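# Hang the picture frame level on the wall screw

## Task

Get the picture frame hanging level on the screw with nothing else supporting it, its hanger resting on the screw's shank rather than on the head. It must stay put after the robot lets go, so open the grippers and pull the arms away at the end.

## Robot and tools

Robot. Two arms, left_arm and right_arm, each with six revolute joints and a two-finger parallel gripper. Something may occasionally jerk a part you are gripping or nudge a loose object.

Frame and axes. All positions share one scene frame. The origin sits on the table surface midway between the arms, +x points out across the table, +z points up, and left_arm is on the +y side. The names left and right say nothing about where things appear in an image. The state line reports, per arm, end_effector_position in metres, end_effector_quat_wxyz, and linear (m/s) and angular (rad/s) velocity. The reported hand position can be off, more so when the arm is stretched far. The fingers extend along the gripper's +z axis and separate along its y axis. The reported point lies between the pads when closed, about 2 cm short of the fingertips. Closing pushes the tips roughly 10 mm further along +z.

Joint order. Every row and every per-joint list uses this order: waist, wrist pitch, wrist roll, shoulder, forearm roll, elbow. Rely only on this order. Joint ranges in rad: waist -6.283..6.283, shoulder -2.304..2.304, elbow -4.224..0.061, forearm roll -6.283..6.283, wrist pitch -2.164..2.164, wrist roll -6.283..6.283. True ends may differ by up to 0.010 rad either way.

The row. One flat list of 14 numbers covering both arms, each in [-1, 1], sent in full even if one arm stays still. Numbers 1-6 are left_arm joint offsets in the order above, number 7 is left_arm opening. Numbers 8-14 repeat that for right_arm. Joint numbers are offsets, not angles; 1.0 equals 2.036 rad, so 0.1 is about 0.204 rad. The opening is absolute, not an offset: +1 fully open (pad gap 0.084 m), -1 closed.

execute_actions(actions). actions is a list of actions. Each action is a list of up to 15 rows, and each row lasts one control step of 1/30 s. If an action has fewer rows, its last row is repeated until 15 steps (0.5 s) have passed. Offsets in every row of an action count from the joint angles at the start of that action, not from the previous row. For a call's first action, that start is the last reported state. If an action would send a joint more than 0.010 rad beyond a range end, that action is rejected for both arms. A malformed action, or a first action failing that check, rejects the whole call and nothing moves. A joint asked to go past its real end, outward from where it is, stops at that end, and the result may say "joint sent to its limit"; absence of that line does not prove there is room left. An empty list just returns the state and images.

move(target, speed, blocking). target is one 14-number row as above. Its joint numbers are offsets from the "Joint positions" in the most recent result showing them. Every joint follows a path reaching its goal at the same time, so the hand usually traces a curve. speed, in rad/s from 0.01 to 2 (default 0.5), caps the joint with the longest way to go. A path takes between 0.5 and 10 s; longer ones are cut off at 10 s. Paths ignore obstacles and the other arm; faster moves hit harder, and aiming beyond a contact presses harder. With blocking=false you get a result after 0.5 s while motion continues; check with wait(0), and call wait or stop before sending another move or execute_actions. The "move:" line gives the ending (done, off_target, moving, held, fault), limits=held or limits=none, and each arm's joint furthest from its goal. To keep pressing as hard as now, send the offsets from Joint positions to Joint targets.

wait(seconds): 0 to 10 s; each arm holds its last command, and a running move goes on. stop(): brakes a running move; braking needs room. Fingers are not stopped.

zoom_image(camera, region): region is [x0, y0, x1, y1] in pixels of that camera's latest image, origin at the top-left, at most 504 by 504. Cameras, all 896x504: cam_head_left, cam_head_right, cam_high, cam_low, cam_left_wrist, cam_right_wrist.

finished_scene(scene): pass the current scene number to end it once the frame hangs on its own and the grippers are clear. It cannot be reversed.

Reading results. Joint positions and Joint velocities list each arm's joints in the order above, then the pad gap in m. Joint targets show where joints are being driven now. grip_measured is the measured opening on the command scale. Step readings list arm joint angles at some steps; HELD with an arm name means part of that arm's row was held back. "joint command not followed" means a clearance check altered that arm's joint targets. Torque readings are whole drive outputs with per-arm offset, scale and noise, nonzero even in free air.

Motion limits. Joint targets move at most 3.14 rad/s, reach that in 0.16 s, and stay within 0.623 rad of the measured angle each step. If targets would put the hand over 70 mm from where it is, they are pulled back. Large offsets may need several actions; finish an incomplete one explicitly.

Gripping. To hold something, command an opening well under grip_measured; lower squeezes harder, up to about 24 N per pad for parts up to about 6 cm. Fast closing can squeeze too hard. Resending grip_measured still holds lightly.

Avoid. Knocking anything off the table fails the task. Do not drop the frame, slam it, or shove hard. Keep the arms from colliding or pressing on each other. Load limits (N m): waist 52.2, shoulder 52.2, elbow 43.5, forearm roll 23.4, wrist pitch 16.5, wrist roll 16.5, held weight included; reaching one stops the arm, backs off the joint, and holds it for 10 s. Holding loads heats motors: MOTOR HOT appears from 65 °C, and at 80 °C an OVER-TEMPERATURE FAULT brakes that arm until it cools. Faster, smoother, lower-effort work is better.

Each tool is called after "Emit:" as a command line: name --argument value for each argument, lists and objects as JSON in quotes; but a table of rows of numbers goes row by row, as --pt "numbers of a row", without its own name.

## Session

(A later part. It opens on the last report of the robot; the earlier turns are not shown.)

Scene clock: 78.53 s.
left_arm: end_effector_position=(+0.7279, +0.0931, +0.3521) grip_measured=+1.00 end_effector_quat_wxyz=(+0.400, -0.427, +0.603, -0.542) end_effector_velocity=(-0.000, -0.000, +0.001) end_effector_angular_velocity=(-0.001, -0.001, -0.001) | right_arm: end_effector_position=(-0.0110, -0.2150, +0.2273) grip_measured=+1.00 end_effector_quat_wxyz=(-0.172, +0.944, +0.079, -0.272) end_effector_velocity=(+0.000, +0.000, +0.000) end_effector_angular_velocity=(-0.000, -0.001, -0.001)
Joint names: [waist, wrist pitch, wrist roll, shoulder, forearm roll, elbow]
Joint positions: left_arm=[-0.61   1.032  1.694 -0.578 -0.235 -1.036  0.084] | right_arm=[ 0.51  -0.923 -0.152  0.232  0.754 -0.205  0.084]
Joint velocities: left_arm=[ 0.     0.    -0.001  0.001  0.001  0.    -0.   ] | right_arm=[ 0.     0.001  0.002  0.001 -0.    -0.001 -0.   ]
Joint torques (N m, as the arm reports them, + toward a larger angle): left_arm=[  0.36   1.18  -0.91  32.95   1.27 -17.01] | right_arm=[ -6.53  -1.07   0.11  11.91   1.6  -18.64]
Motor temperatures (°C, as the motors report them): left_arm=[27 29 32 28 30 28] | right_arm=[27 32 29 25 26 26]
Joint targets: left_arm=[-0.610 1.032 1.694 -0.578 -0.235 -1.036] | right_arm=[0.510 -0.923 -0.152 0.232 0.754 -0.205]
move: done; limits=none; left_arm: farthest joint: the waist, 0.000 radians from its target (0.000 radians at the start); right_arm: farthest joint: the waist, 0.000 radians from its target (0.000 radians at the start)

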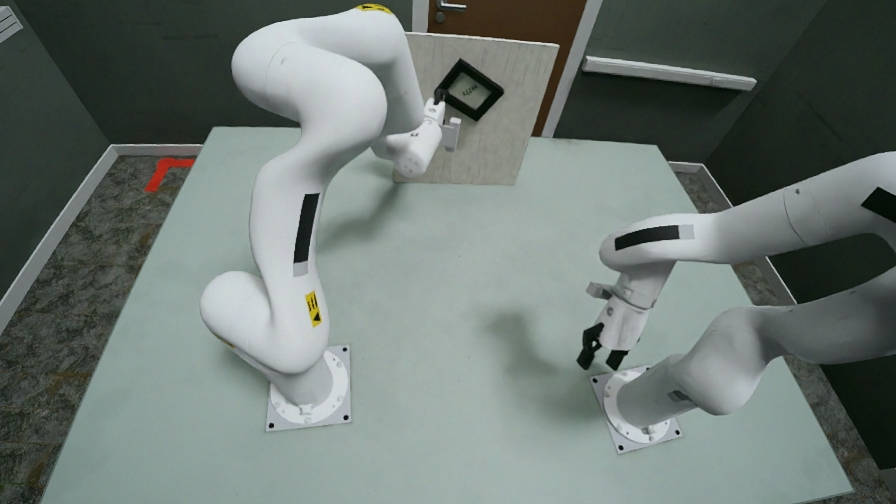

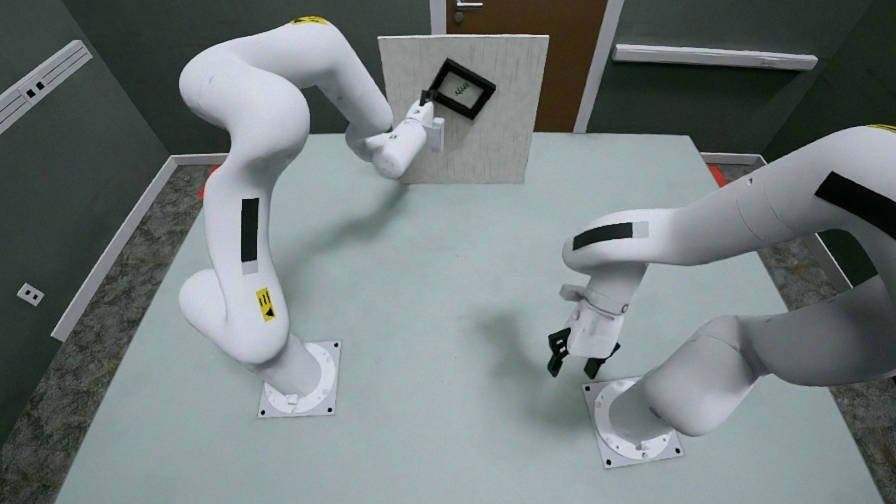

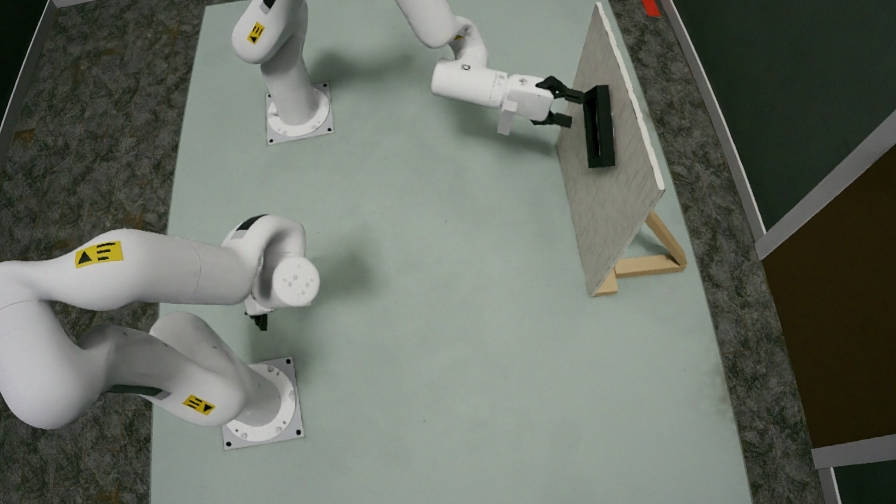

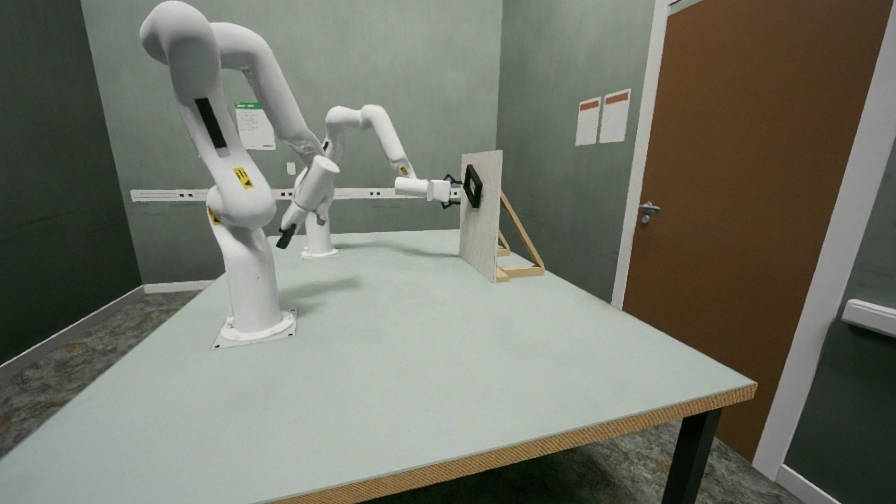

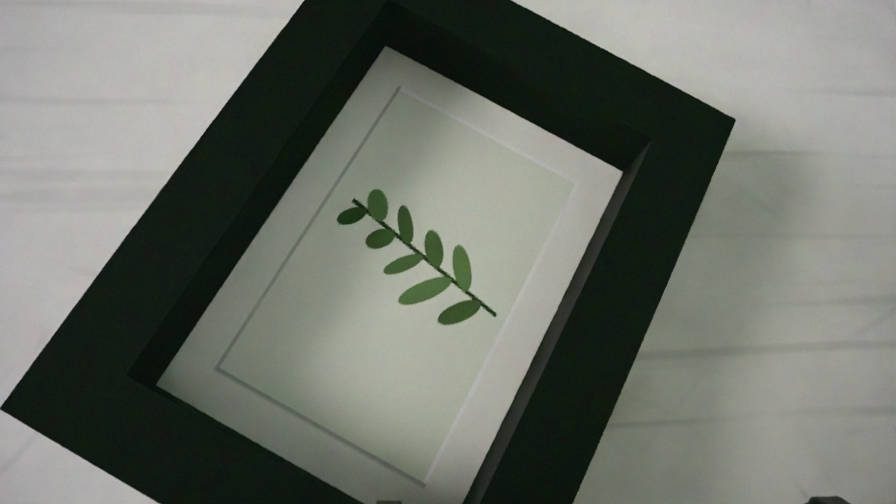

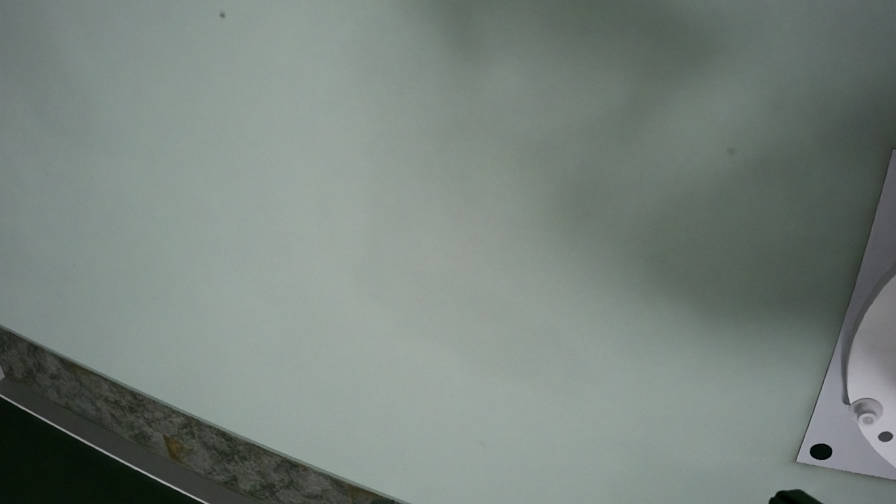

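Emit:
move --target '[-0.02,0,0,0,0,0,1,0,0,0,0,0,0,1]' --speed 0.1

Scene clock: 79.53 s.
left_arm: end_effector_position=(+0.7134, +0.0652, +0.3521) grip_measured=+1.00 end_effector_quat_wxyz=(+0.389, -0.415, +0.611, -0.550) end_effector_velocity=(+0.000, -0.000, +0.000) end_effector_angular_velocity=(+0.001, -0.000, -0.001) | right_arm: end_effector_position=(-0.0110, -0.2150, +0.2273) grip_measured=+1.00 end_effector_quat_wxyz=(-0.172, +0.944, +0.079, -0.272) end_effector_velocity=(+0.001, +0.000, +0.000) end_effector_angular_velocity=(-0.000, -0.000, -0.003)
Joint names: [waist, wrist pitch, wrist roll, shoulder, forearm roll, elbow]
Joint positions: left_arm=[-0.651  1.032  1.694 -0.578 -0.235 -1.036  0.084] | right_arm=[ 0.51  -0.923 -0.152  0.232  0.754 -0.205  0.084]
Joint velocities: left_arm=[ 0.    -0.001  0.001  0.     0.001 -0.    -0.   ] | right_arm=[-0.001  0.001  0.002 -0.     0.001 -0.001 -0.   ]
Joint torques (N m, as the arm reports them, + toward a larger angle): left_arm=[ -0.3    1.14  -0.87  33.1    1.38 -17.15] | right_arm=[ -6.26  -1.05   0.2   12.56   2.02 -18.9 ]
Motor temperatures (°C, as the motors report them): left_arm=[27 29 32 28 30 28] | right_arm=[27 32 29 25 26 26]
Joint targets: left_arm=[-0.651 1.032 1.694 -0.578 -0.235 -1.036] | right_arm=[0.510 -0.923 -0.152 0.232 0.754 -0.205]
move: done; limits=none; left_arm: farthest joint: the waist, 0.000 radians from its target (0.040 radians at the start); right_arm: farthest joint: the waist, 0.000 radians from its target (0.000 radians at the start)

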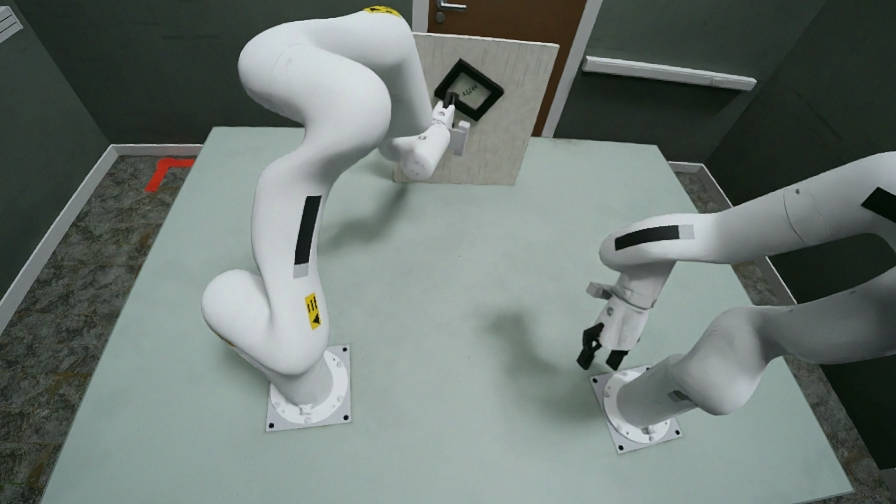

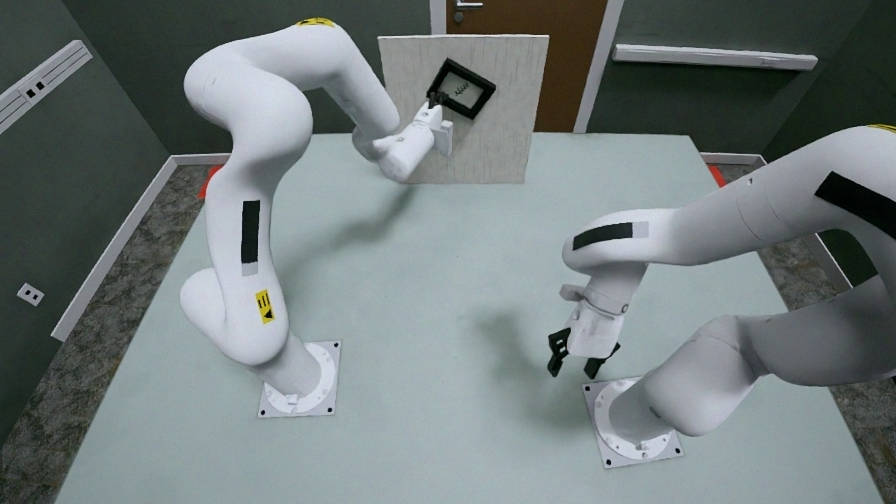

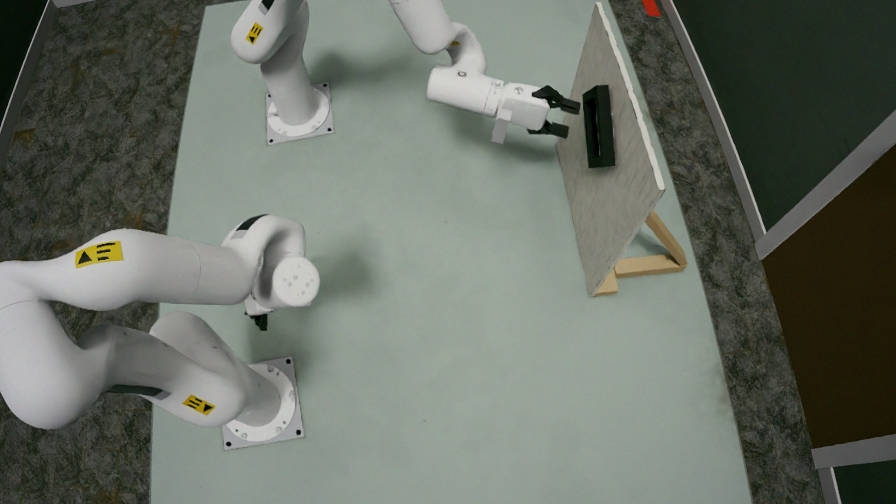

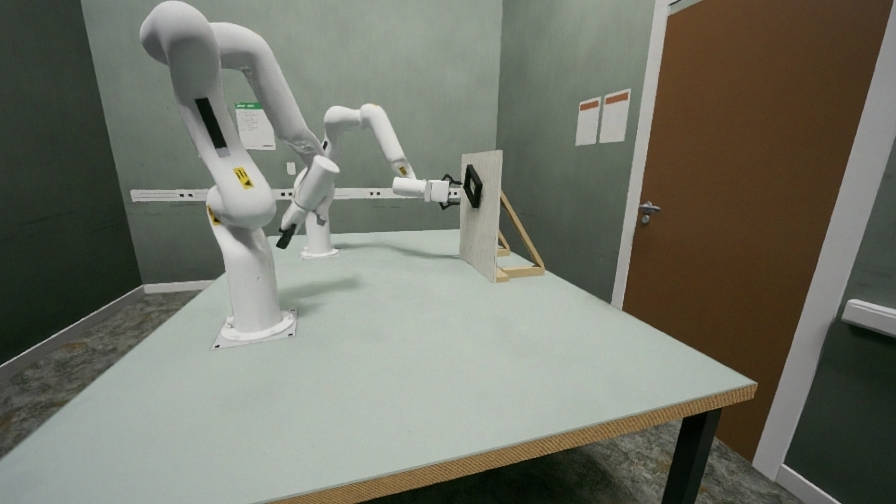

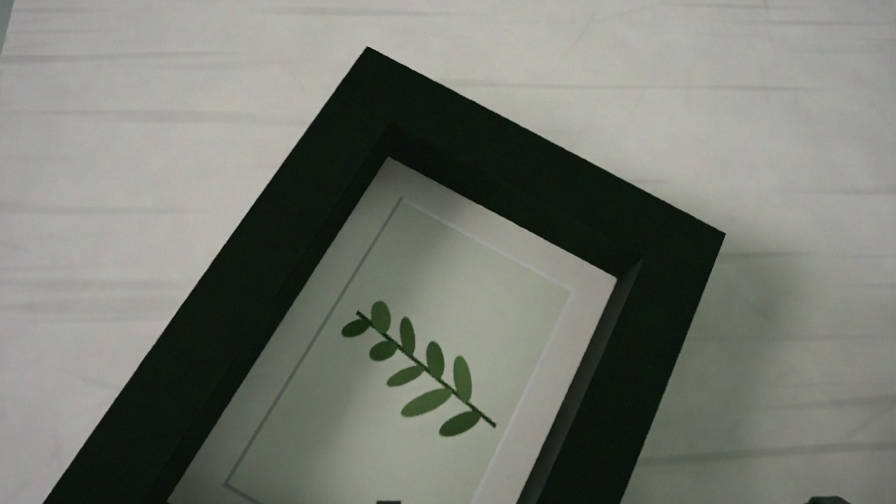

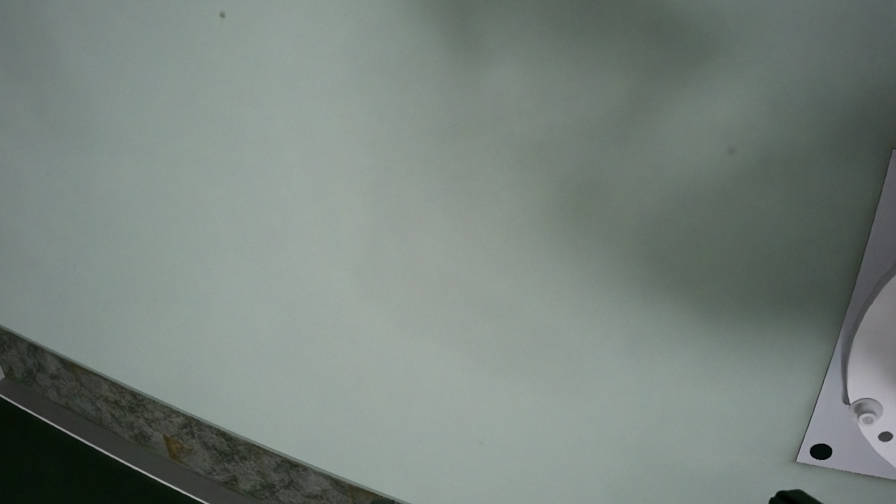

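Emit:
move --target '[0,-0.01,0,-0.034,0,-0.044,1,0,0,0,0,0,0,1]' --speed 0.06

Scene clock: 81.53 s.
left_arm: end_effector_position=(+0.7372, +0.0495, +0.3432) grip_measured=+1.00 end_effector_quat_wxyz=(+0.387, -0.415, +0.611, -0.552) end_effector_velocity=(+0.000, +0.000, +0.000) end_effector_angular_velocity=(-0.001, -0.001, +0.001) | right_arm: end_effector_position=(-0.0110, -0.2150, +0.2273) grip_measured=+1.00 end_effector_quat_wxyz=(-0.172, +0.944, +0.079, -0.272) end_effector_velocity=(+0.000, +0.000, +0.001) end_effector_angular_velocity=(+0.002, -0.001, +0.002)
Joint names: [waist, wrist pitch, wrist roll, shoulder, forearm roll, elbow]
Joint positions: left_arm=[-0.651  1.012  1.694 -0.648 -0.235 -1.125  0.084] | right_arm=[ 0.51  -0.923 -0.152  0.232  0.754 -0.205  0.084]
Joint velocities: left_arm=[ 0.     0.001 -0.    -0.    -0.001 -0.001  0.   ] | right_arm=[ 0.001 -0.001 -0.002  0.001 -0.    -0.001  0.   ]
Joint torques (N m, as the arm reports them, + toward a larger angle): left_arm=[  0.4    1.16  -0.97  34.19   1.07 -17.22] | right_arm=[ -6.63  -1.06   0.22  12.04   1.9  -18.36]
Motor temperatures (°C, as the motors report them): left_arm=[27 29 32 28 30 28] | right_arm=[27 32 29 25 26 26]
Joint targets: left_arm=[-0.651 1.012 1.694 -0.648 -0.235 -1.125] | right_arm=[0.510 -0.923 -0.152 0.232 0.754 -0.205]
move: done; limits=none; left_arm: farthest joint: the waist, 0.000 radians from its target (0.000 radians at the start); right_arm: farthest joint: the waist, 0.000 radians from its target (0.000 radians at the start)

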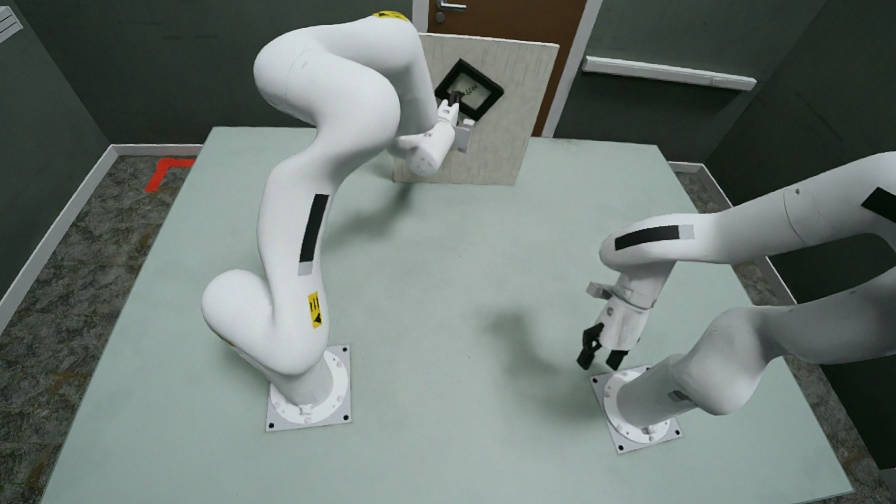

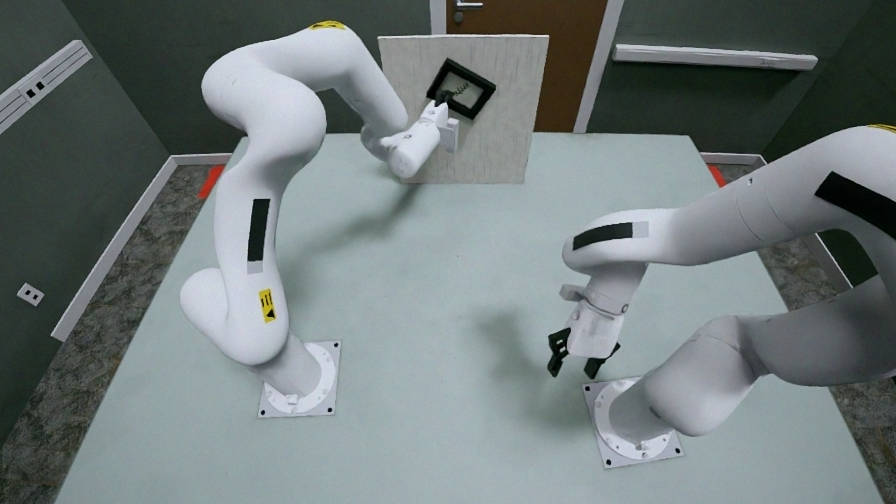

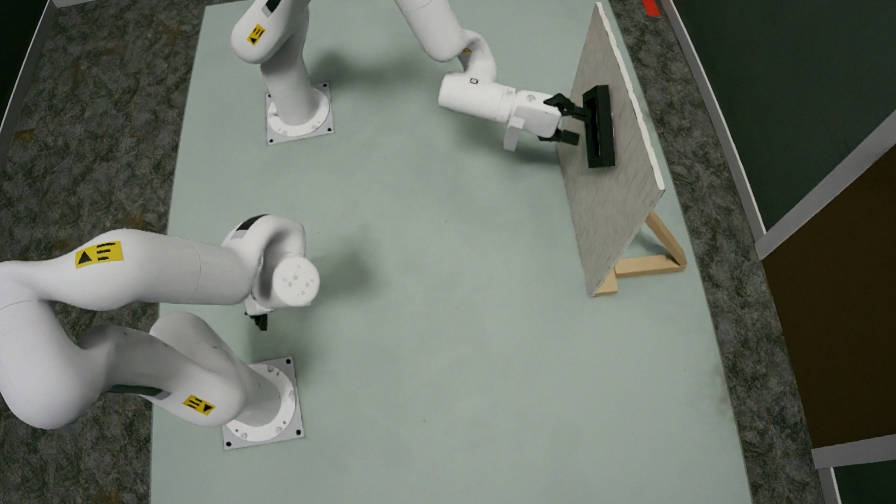

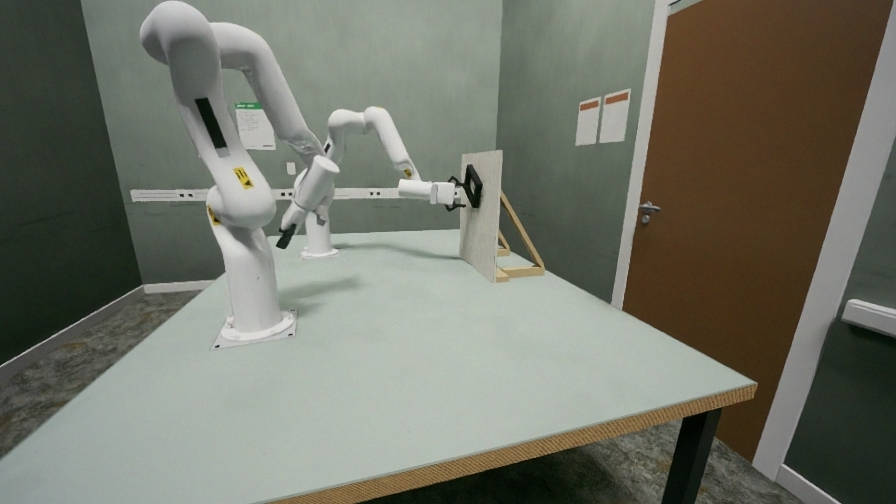

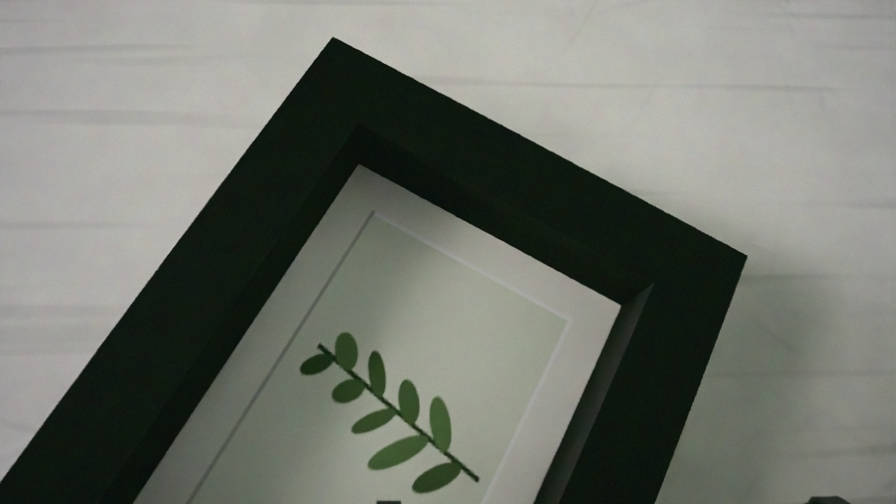

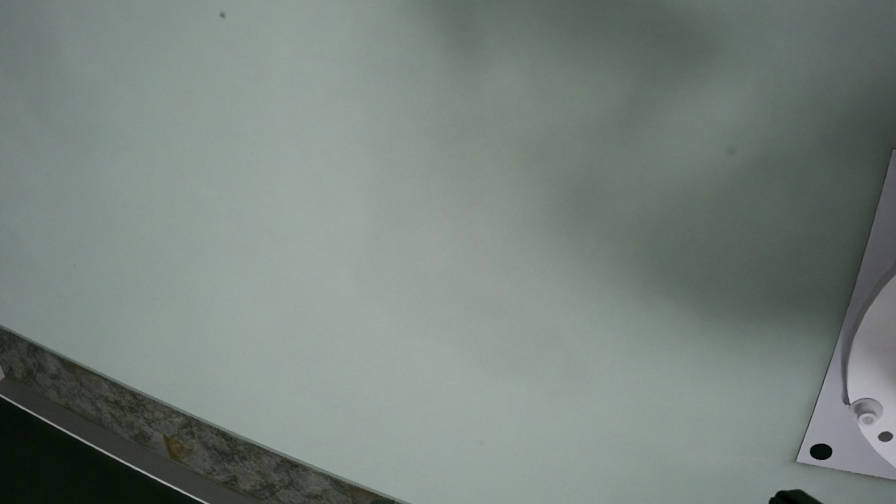

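Emit:
execute_actions --actions '[[[0,0,0,0,0,0,0,0,0,0,0,0,0,1]],[[0,0,0,0,0,0,-1,0,0,0,0,0,0,1]],[[0,0,0,0,0,0,-1,0,0,0,0,0,0,1]]]'

Scene clock: 83.23 s.
left_arm: end_effector_position=(+0.7373, +0.0479, +0.3467) grip_measured=-0.23 end_effector_quat_wxyz=(+0.389, -0.412, +0.609, -0.555) end_effector_velocity=(-0.000, +0.000, -0.000) end_effector_angular_velocity=(-0.001, +0.001, -0.001) | right_arm: end_effector_position=(-0.0110, -0.2150, +0.2273) grip_measured=+1.00 end_effector_quat_wxyz=(-0.172, +0.944, +0.079, -0.272) end_effector_velocity=(-0.000, +0.000, +0.000) end_effector_angular_velocity=(+0.001, +0.001, +0.001)
Joint names: [waist, wrist pitch, wrist roll, shoulder, forearm roll, elbow]
Joint positions: left_arm=[-0.652  1.018  1.694 -0.647 -0.233 -1.127  0.034] | right_arm=[ 0.51  -0.923 -0.152  0.232  0.754 -0.205  0.084]
Joint velocities: left_arm=[ 0.    -0.001 -0.002  0.     0.001  0.    -0.   ] | right_arm=[-0.    -0.001 -0.001  0.     0.001  0.     0.   ]
Joint torques (N m, as the arm reports them, + toward a larger angle): left_arm=[18.26 -1.95 -1.97 21.7  -2.99 -5.92] | right_arm=[ -6.7   -1.02   0.12  12.28   1.36 -18.74]
Motor temperatures (°C, as the motors report them): left_arm=[27 29 32 28 30 28] | right_arm=[27 32 29 25 26 26]
Joint targets: left_arm=[-0.652 1.017 1.694 -0.646 -0.233 -1.127] | right_arm=[0.510 -0.923 -0.152 0.232 0.754 -0.205]
Step readings (joint positions; steps 1 to 15: 1st action; 16 to 30: 2nd action; 31 to 45: 3rd action):
0: left_arm=[-0.651 1.012 1.694 -0.648 -0.235 -1.125] | right_arm=[0.510 -0.923 -0.152 0.232 0.754 -0.205]
1: left_arm=[-0.651 1.012 1.694 -0.648 -0.235 -1.125] | right_arm=[0.510 -0.923 -0.152 0.232 0.754 -0.205]
2: left_arm=[-0.651 1.012 1.694 -0.648 -0.235 -1.125] | right_arm=[0.510 -0.923 -0.152 0.232 0.754 -0.205]
4: left_arm=[-0.651 1.012 1.694 -0.648 -0.235 -1.125] | right_arm=[0.510 -0.923 -0.152 0.232 0.754 -0.205]
8: left_arm=[-0.652 1.014 1.694 -0.647 -0.234 -1.126] | right_arm=[0.510 -0.923 -0.152 0.232 0.754 -0.205]
15: left_arm=[-0.651 1.014 1.694 -0.647 -0.234 -1.126] | right_arm=[0.510 -0.923 -0.152 0.232 0.754 -0.205]
16: left_arm=[-0.651 1.014 1.694 -0.647 -0.234 -1.126] | right_arm=[0.510 -0.923 -0.152 0.232 0.754 -0.205]
17: left_arm=[-0.652 1.016 1.694 -0.646 -0.234 -1.127] | right_arm=[0.510 -0.923 -0.152 0.232 0.754 -0.205]
19: left_arm=[-0.653 1.017 1.695 -0.646 -0.233 -1.127] | right_arm=[0.510 -0.923 -0.152 0.232 0.754 -0.205]
23: left_arm=[-0.653 1.016 1.694 -0.646 -0.233 -1.127] | right_arm=[0.510 -0.923 -0.152 0.232 0.754 -0.205]
30: left_arm=[-0.652 1.017 1.694 -0.646 -0.233 -1.127] | right_arm=[0.510 -0.923 -0.152 0.232 0.754 -0.205]
31: left_arm=[-0.652 1.018 1.694 -0.647 -0.233 -1.127] | right_arm=[0.510 -0.923 -0.152 0.232 0.754 -0.205]
32: left_arm=[-0.652 1.018 1.694 -0.647 -0.233 -1.127] | right_arm=[0.510 -0.923 -0.152 0.232 0.754 -0.205]
34: left_arm=[-0.652 1.019 1.694 -0.647 -0.233 -1.127] | right_arm=[0.510 -0.923 -0.152 0.232 0.754 -0.205]
38: left_arm=[-0.652 1.019 1.694 -0.647 -0.233 -1.127] | right_arm=[0.510 -0.923 -0.152 0.232 0.754 -0.205]
45: Joint positions above

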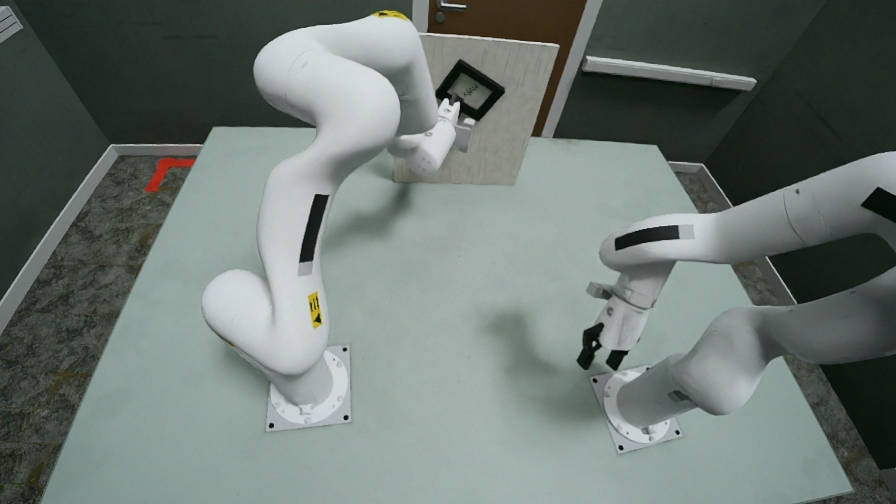

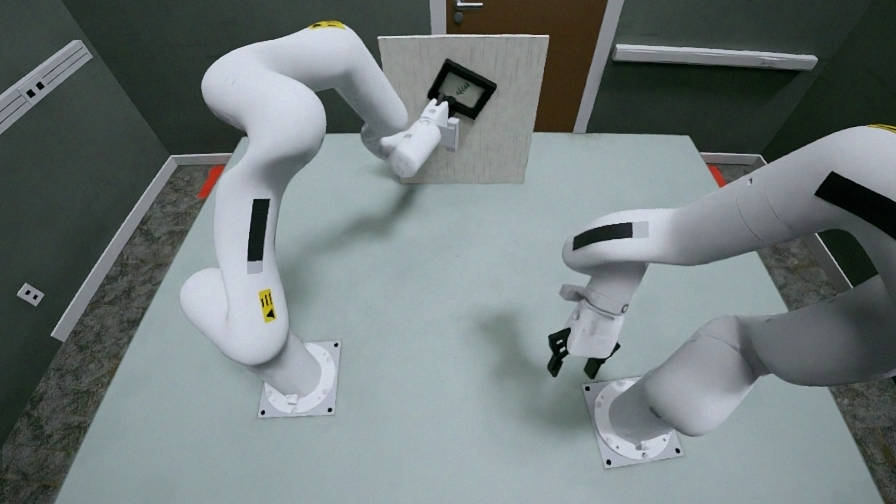

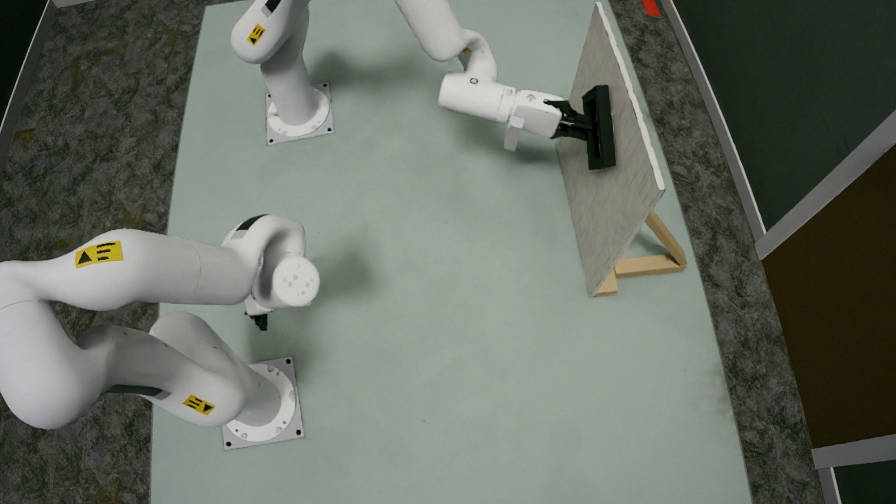

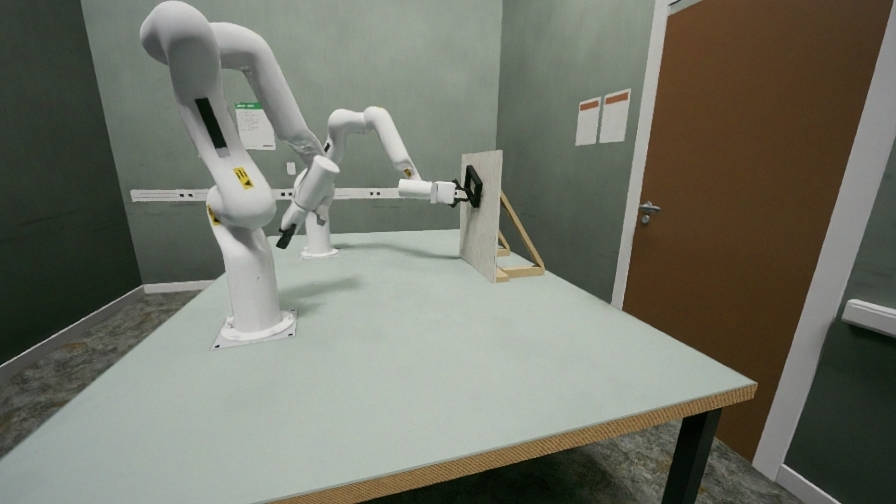

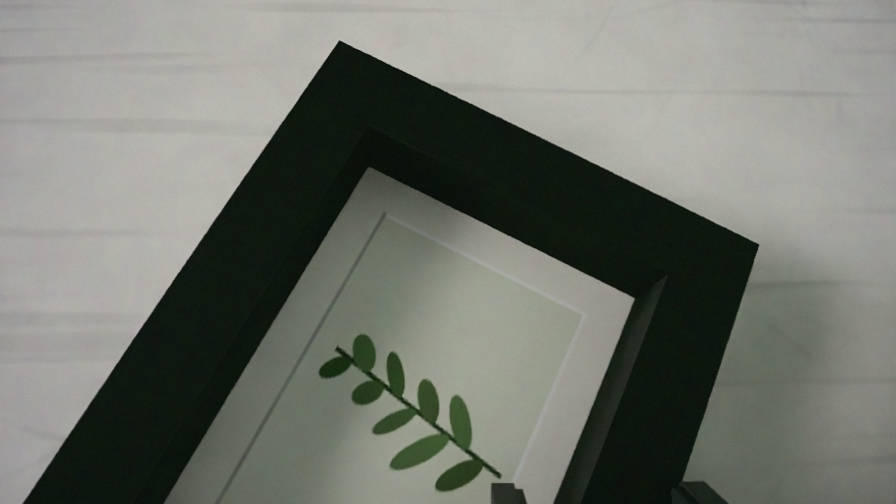

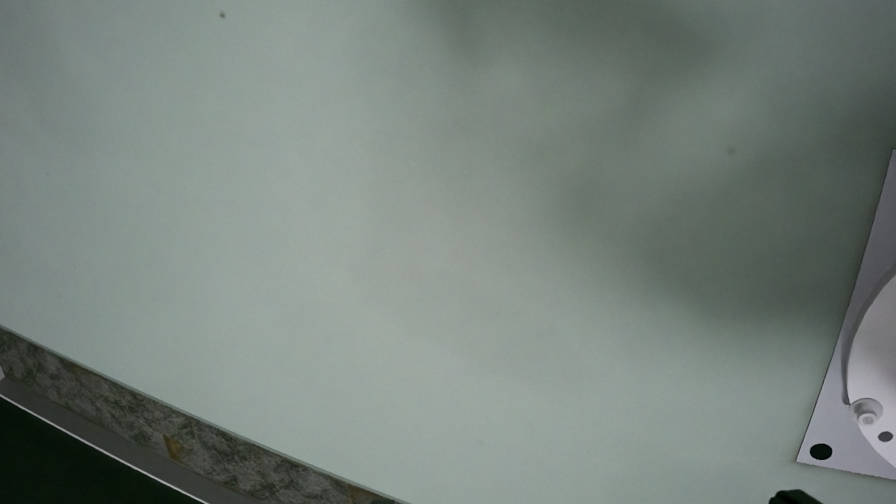

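Gripped. Lift ~2.5 cm.

Emit:
move --target '[0,-0.016,0,0.016,0,0,-1,0,0,0,0,0,0,1]' --speed 0.04

Emit:
zoom_image --camera "cam_head_left" --region '[400,30,520,130]'

Scene clock: 84.47 s.
left_arm: end_effector_position=(+0.7369, +0.0474, +0.3653) grip_measured=-0.54 end_effector_quat_wxyz=(+0.386, -0.413, +0.608, -0.557) end_effector_velocity=(-0.000, -0.000, -0.001) end_effector_angular_velocity=(+0.001, +0.002, +0.000) | right_arm: end_effector_position=(-0.0110, -0.2150, +0.2273) grip_measured=+1.00 end_effector_quat_wxyz=(-0.172, +0.944, +0.079, -0.272) end_effector_velocity=(+0.000, -0.000, -0.001) end_effector_angular_velocity=(-0.002, +0.000, -0.001)
Joint names: [waist, wrist pitch, wrist roll, shoulder, forearm roll, elbow]
Joint positions: left_arm=[-0.652  0.986  1.694 -0.614 -0.233 -1.127  0.02 ] | right_arm=[ 0.51  -0.923 -0.152  0.232  0.754 -0.205  0.084]
Joint velocities: left_arm=[-0.    -0.002  0.    -0.    -0.001  0.001 -0.   ] | right_arm=[-0.001  0.001  0.001 -0.002 -0.001  0.     0.   ]
Joint torques (N m, as the arm reports them, + toward a larger angle): left_arm=[  0.36   1.49  -0.99  34.99   0.93 -19.88] | right_arm=[ -5.93  -1.05   0.12  11.98   1.72 -18.22]
Motor temperatures (°C, as the motors report them): left_arm=[27 29 32 28 30 28] | right_arm=[27 32 29 25 26 26]
Joint targets: left_arm=[-0.652 0.986 1.694 -0.614 -0.233 -1.127] | right_arm=[0.510 -0.923 -0.152 0.232 0.754 -0.205]
move: done; limits=none; left_arm: farthest joint: the wrist pitch, 0.001 radians from its target (0.033 radians at the start); right_arm: farthest joint: the waist, 0.000 radians from its target (0.000 radians at the start)

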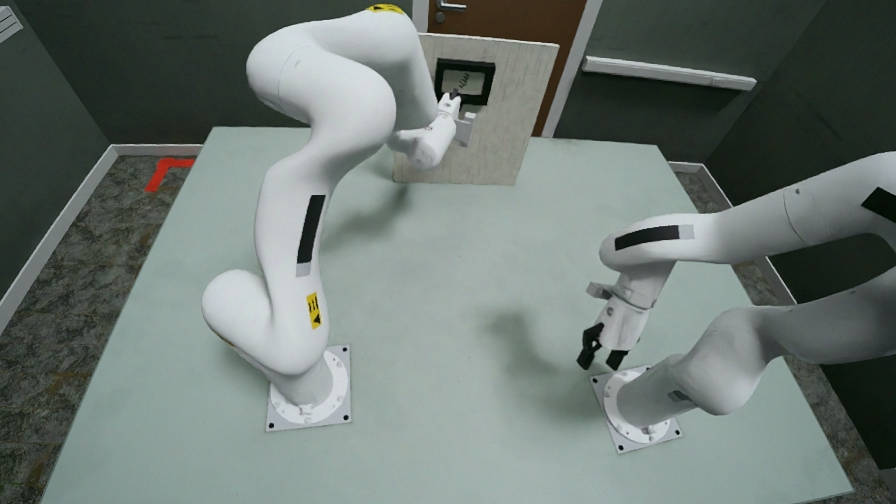

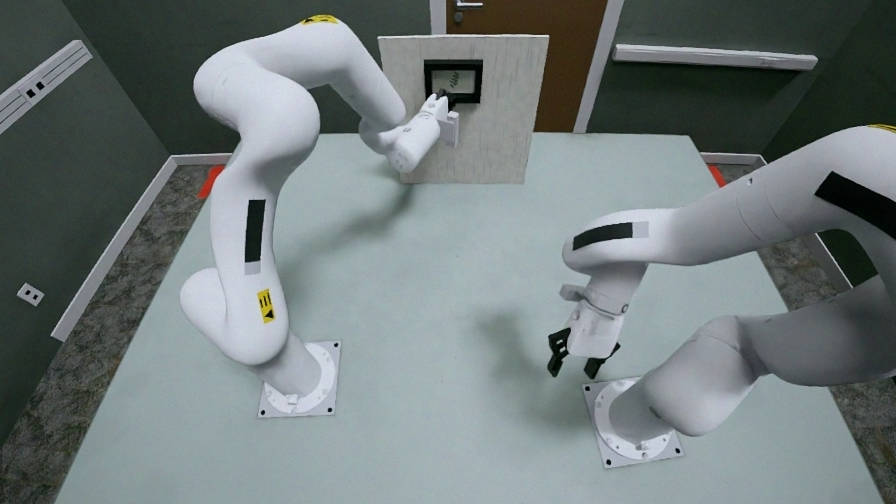

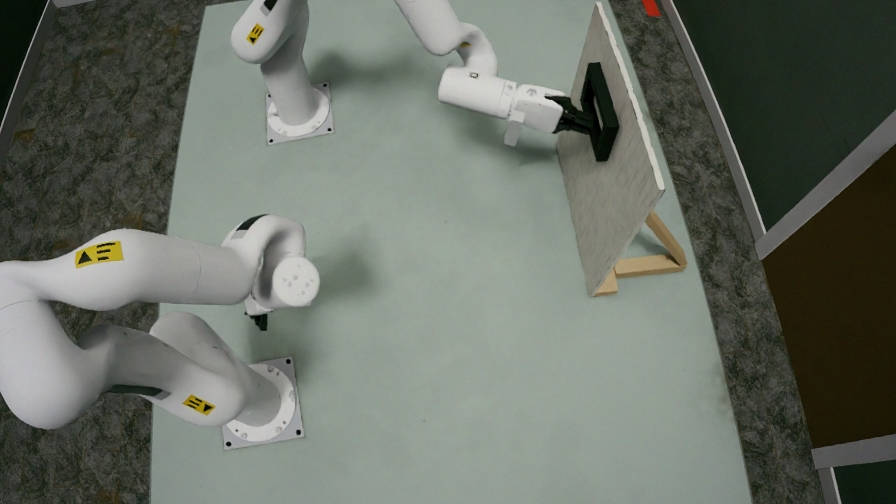

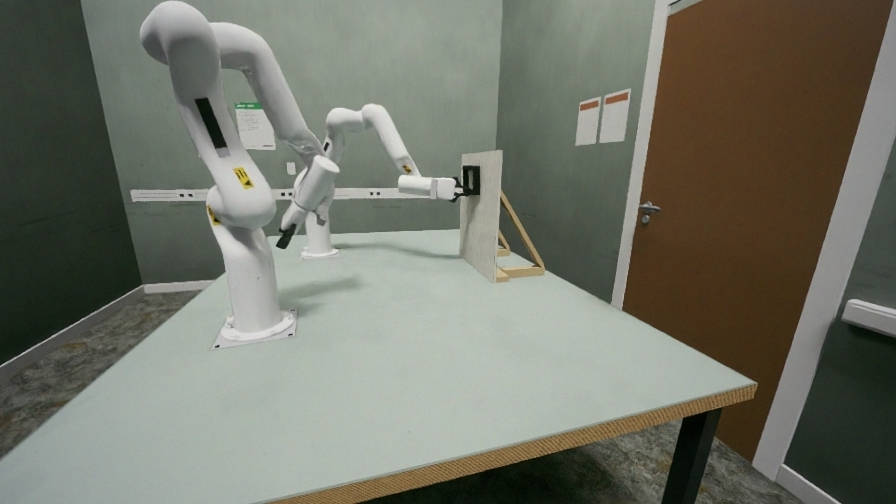

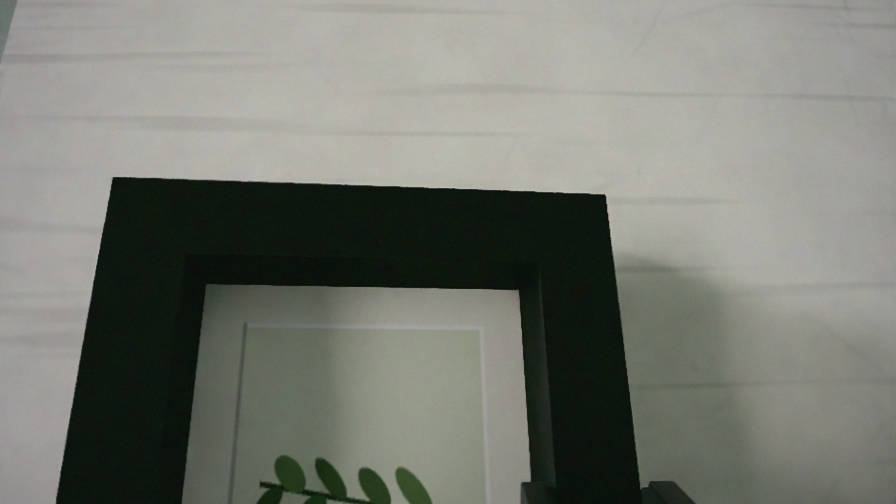

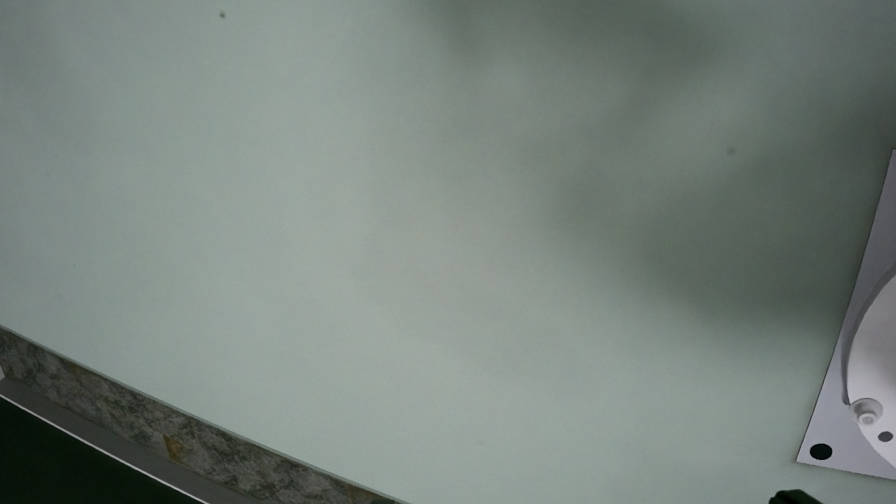

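Region (400, 30, 520, 130) of cam_head_left's 896x504 image, scaled by 4.200, with more detail than that image has.

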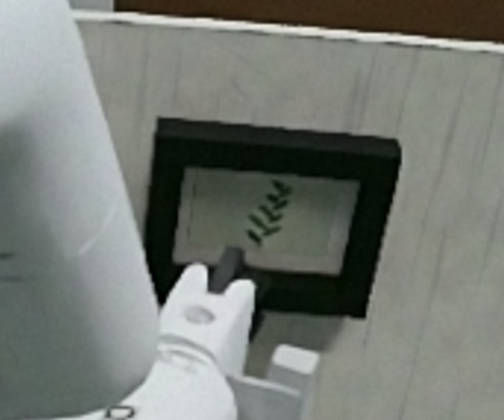

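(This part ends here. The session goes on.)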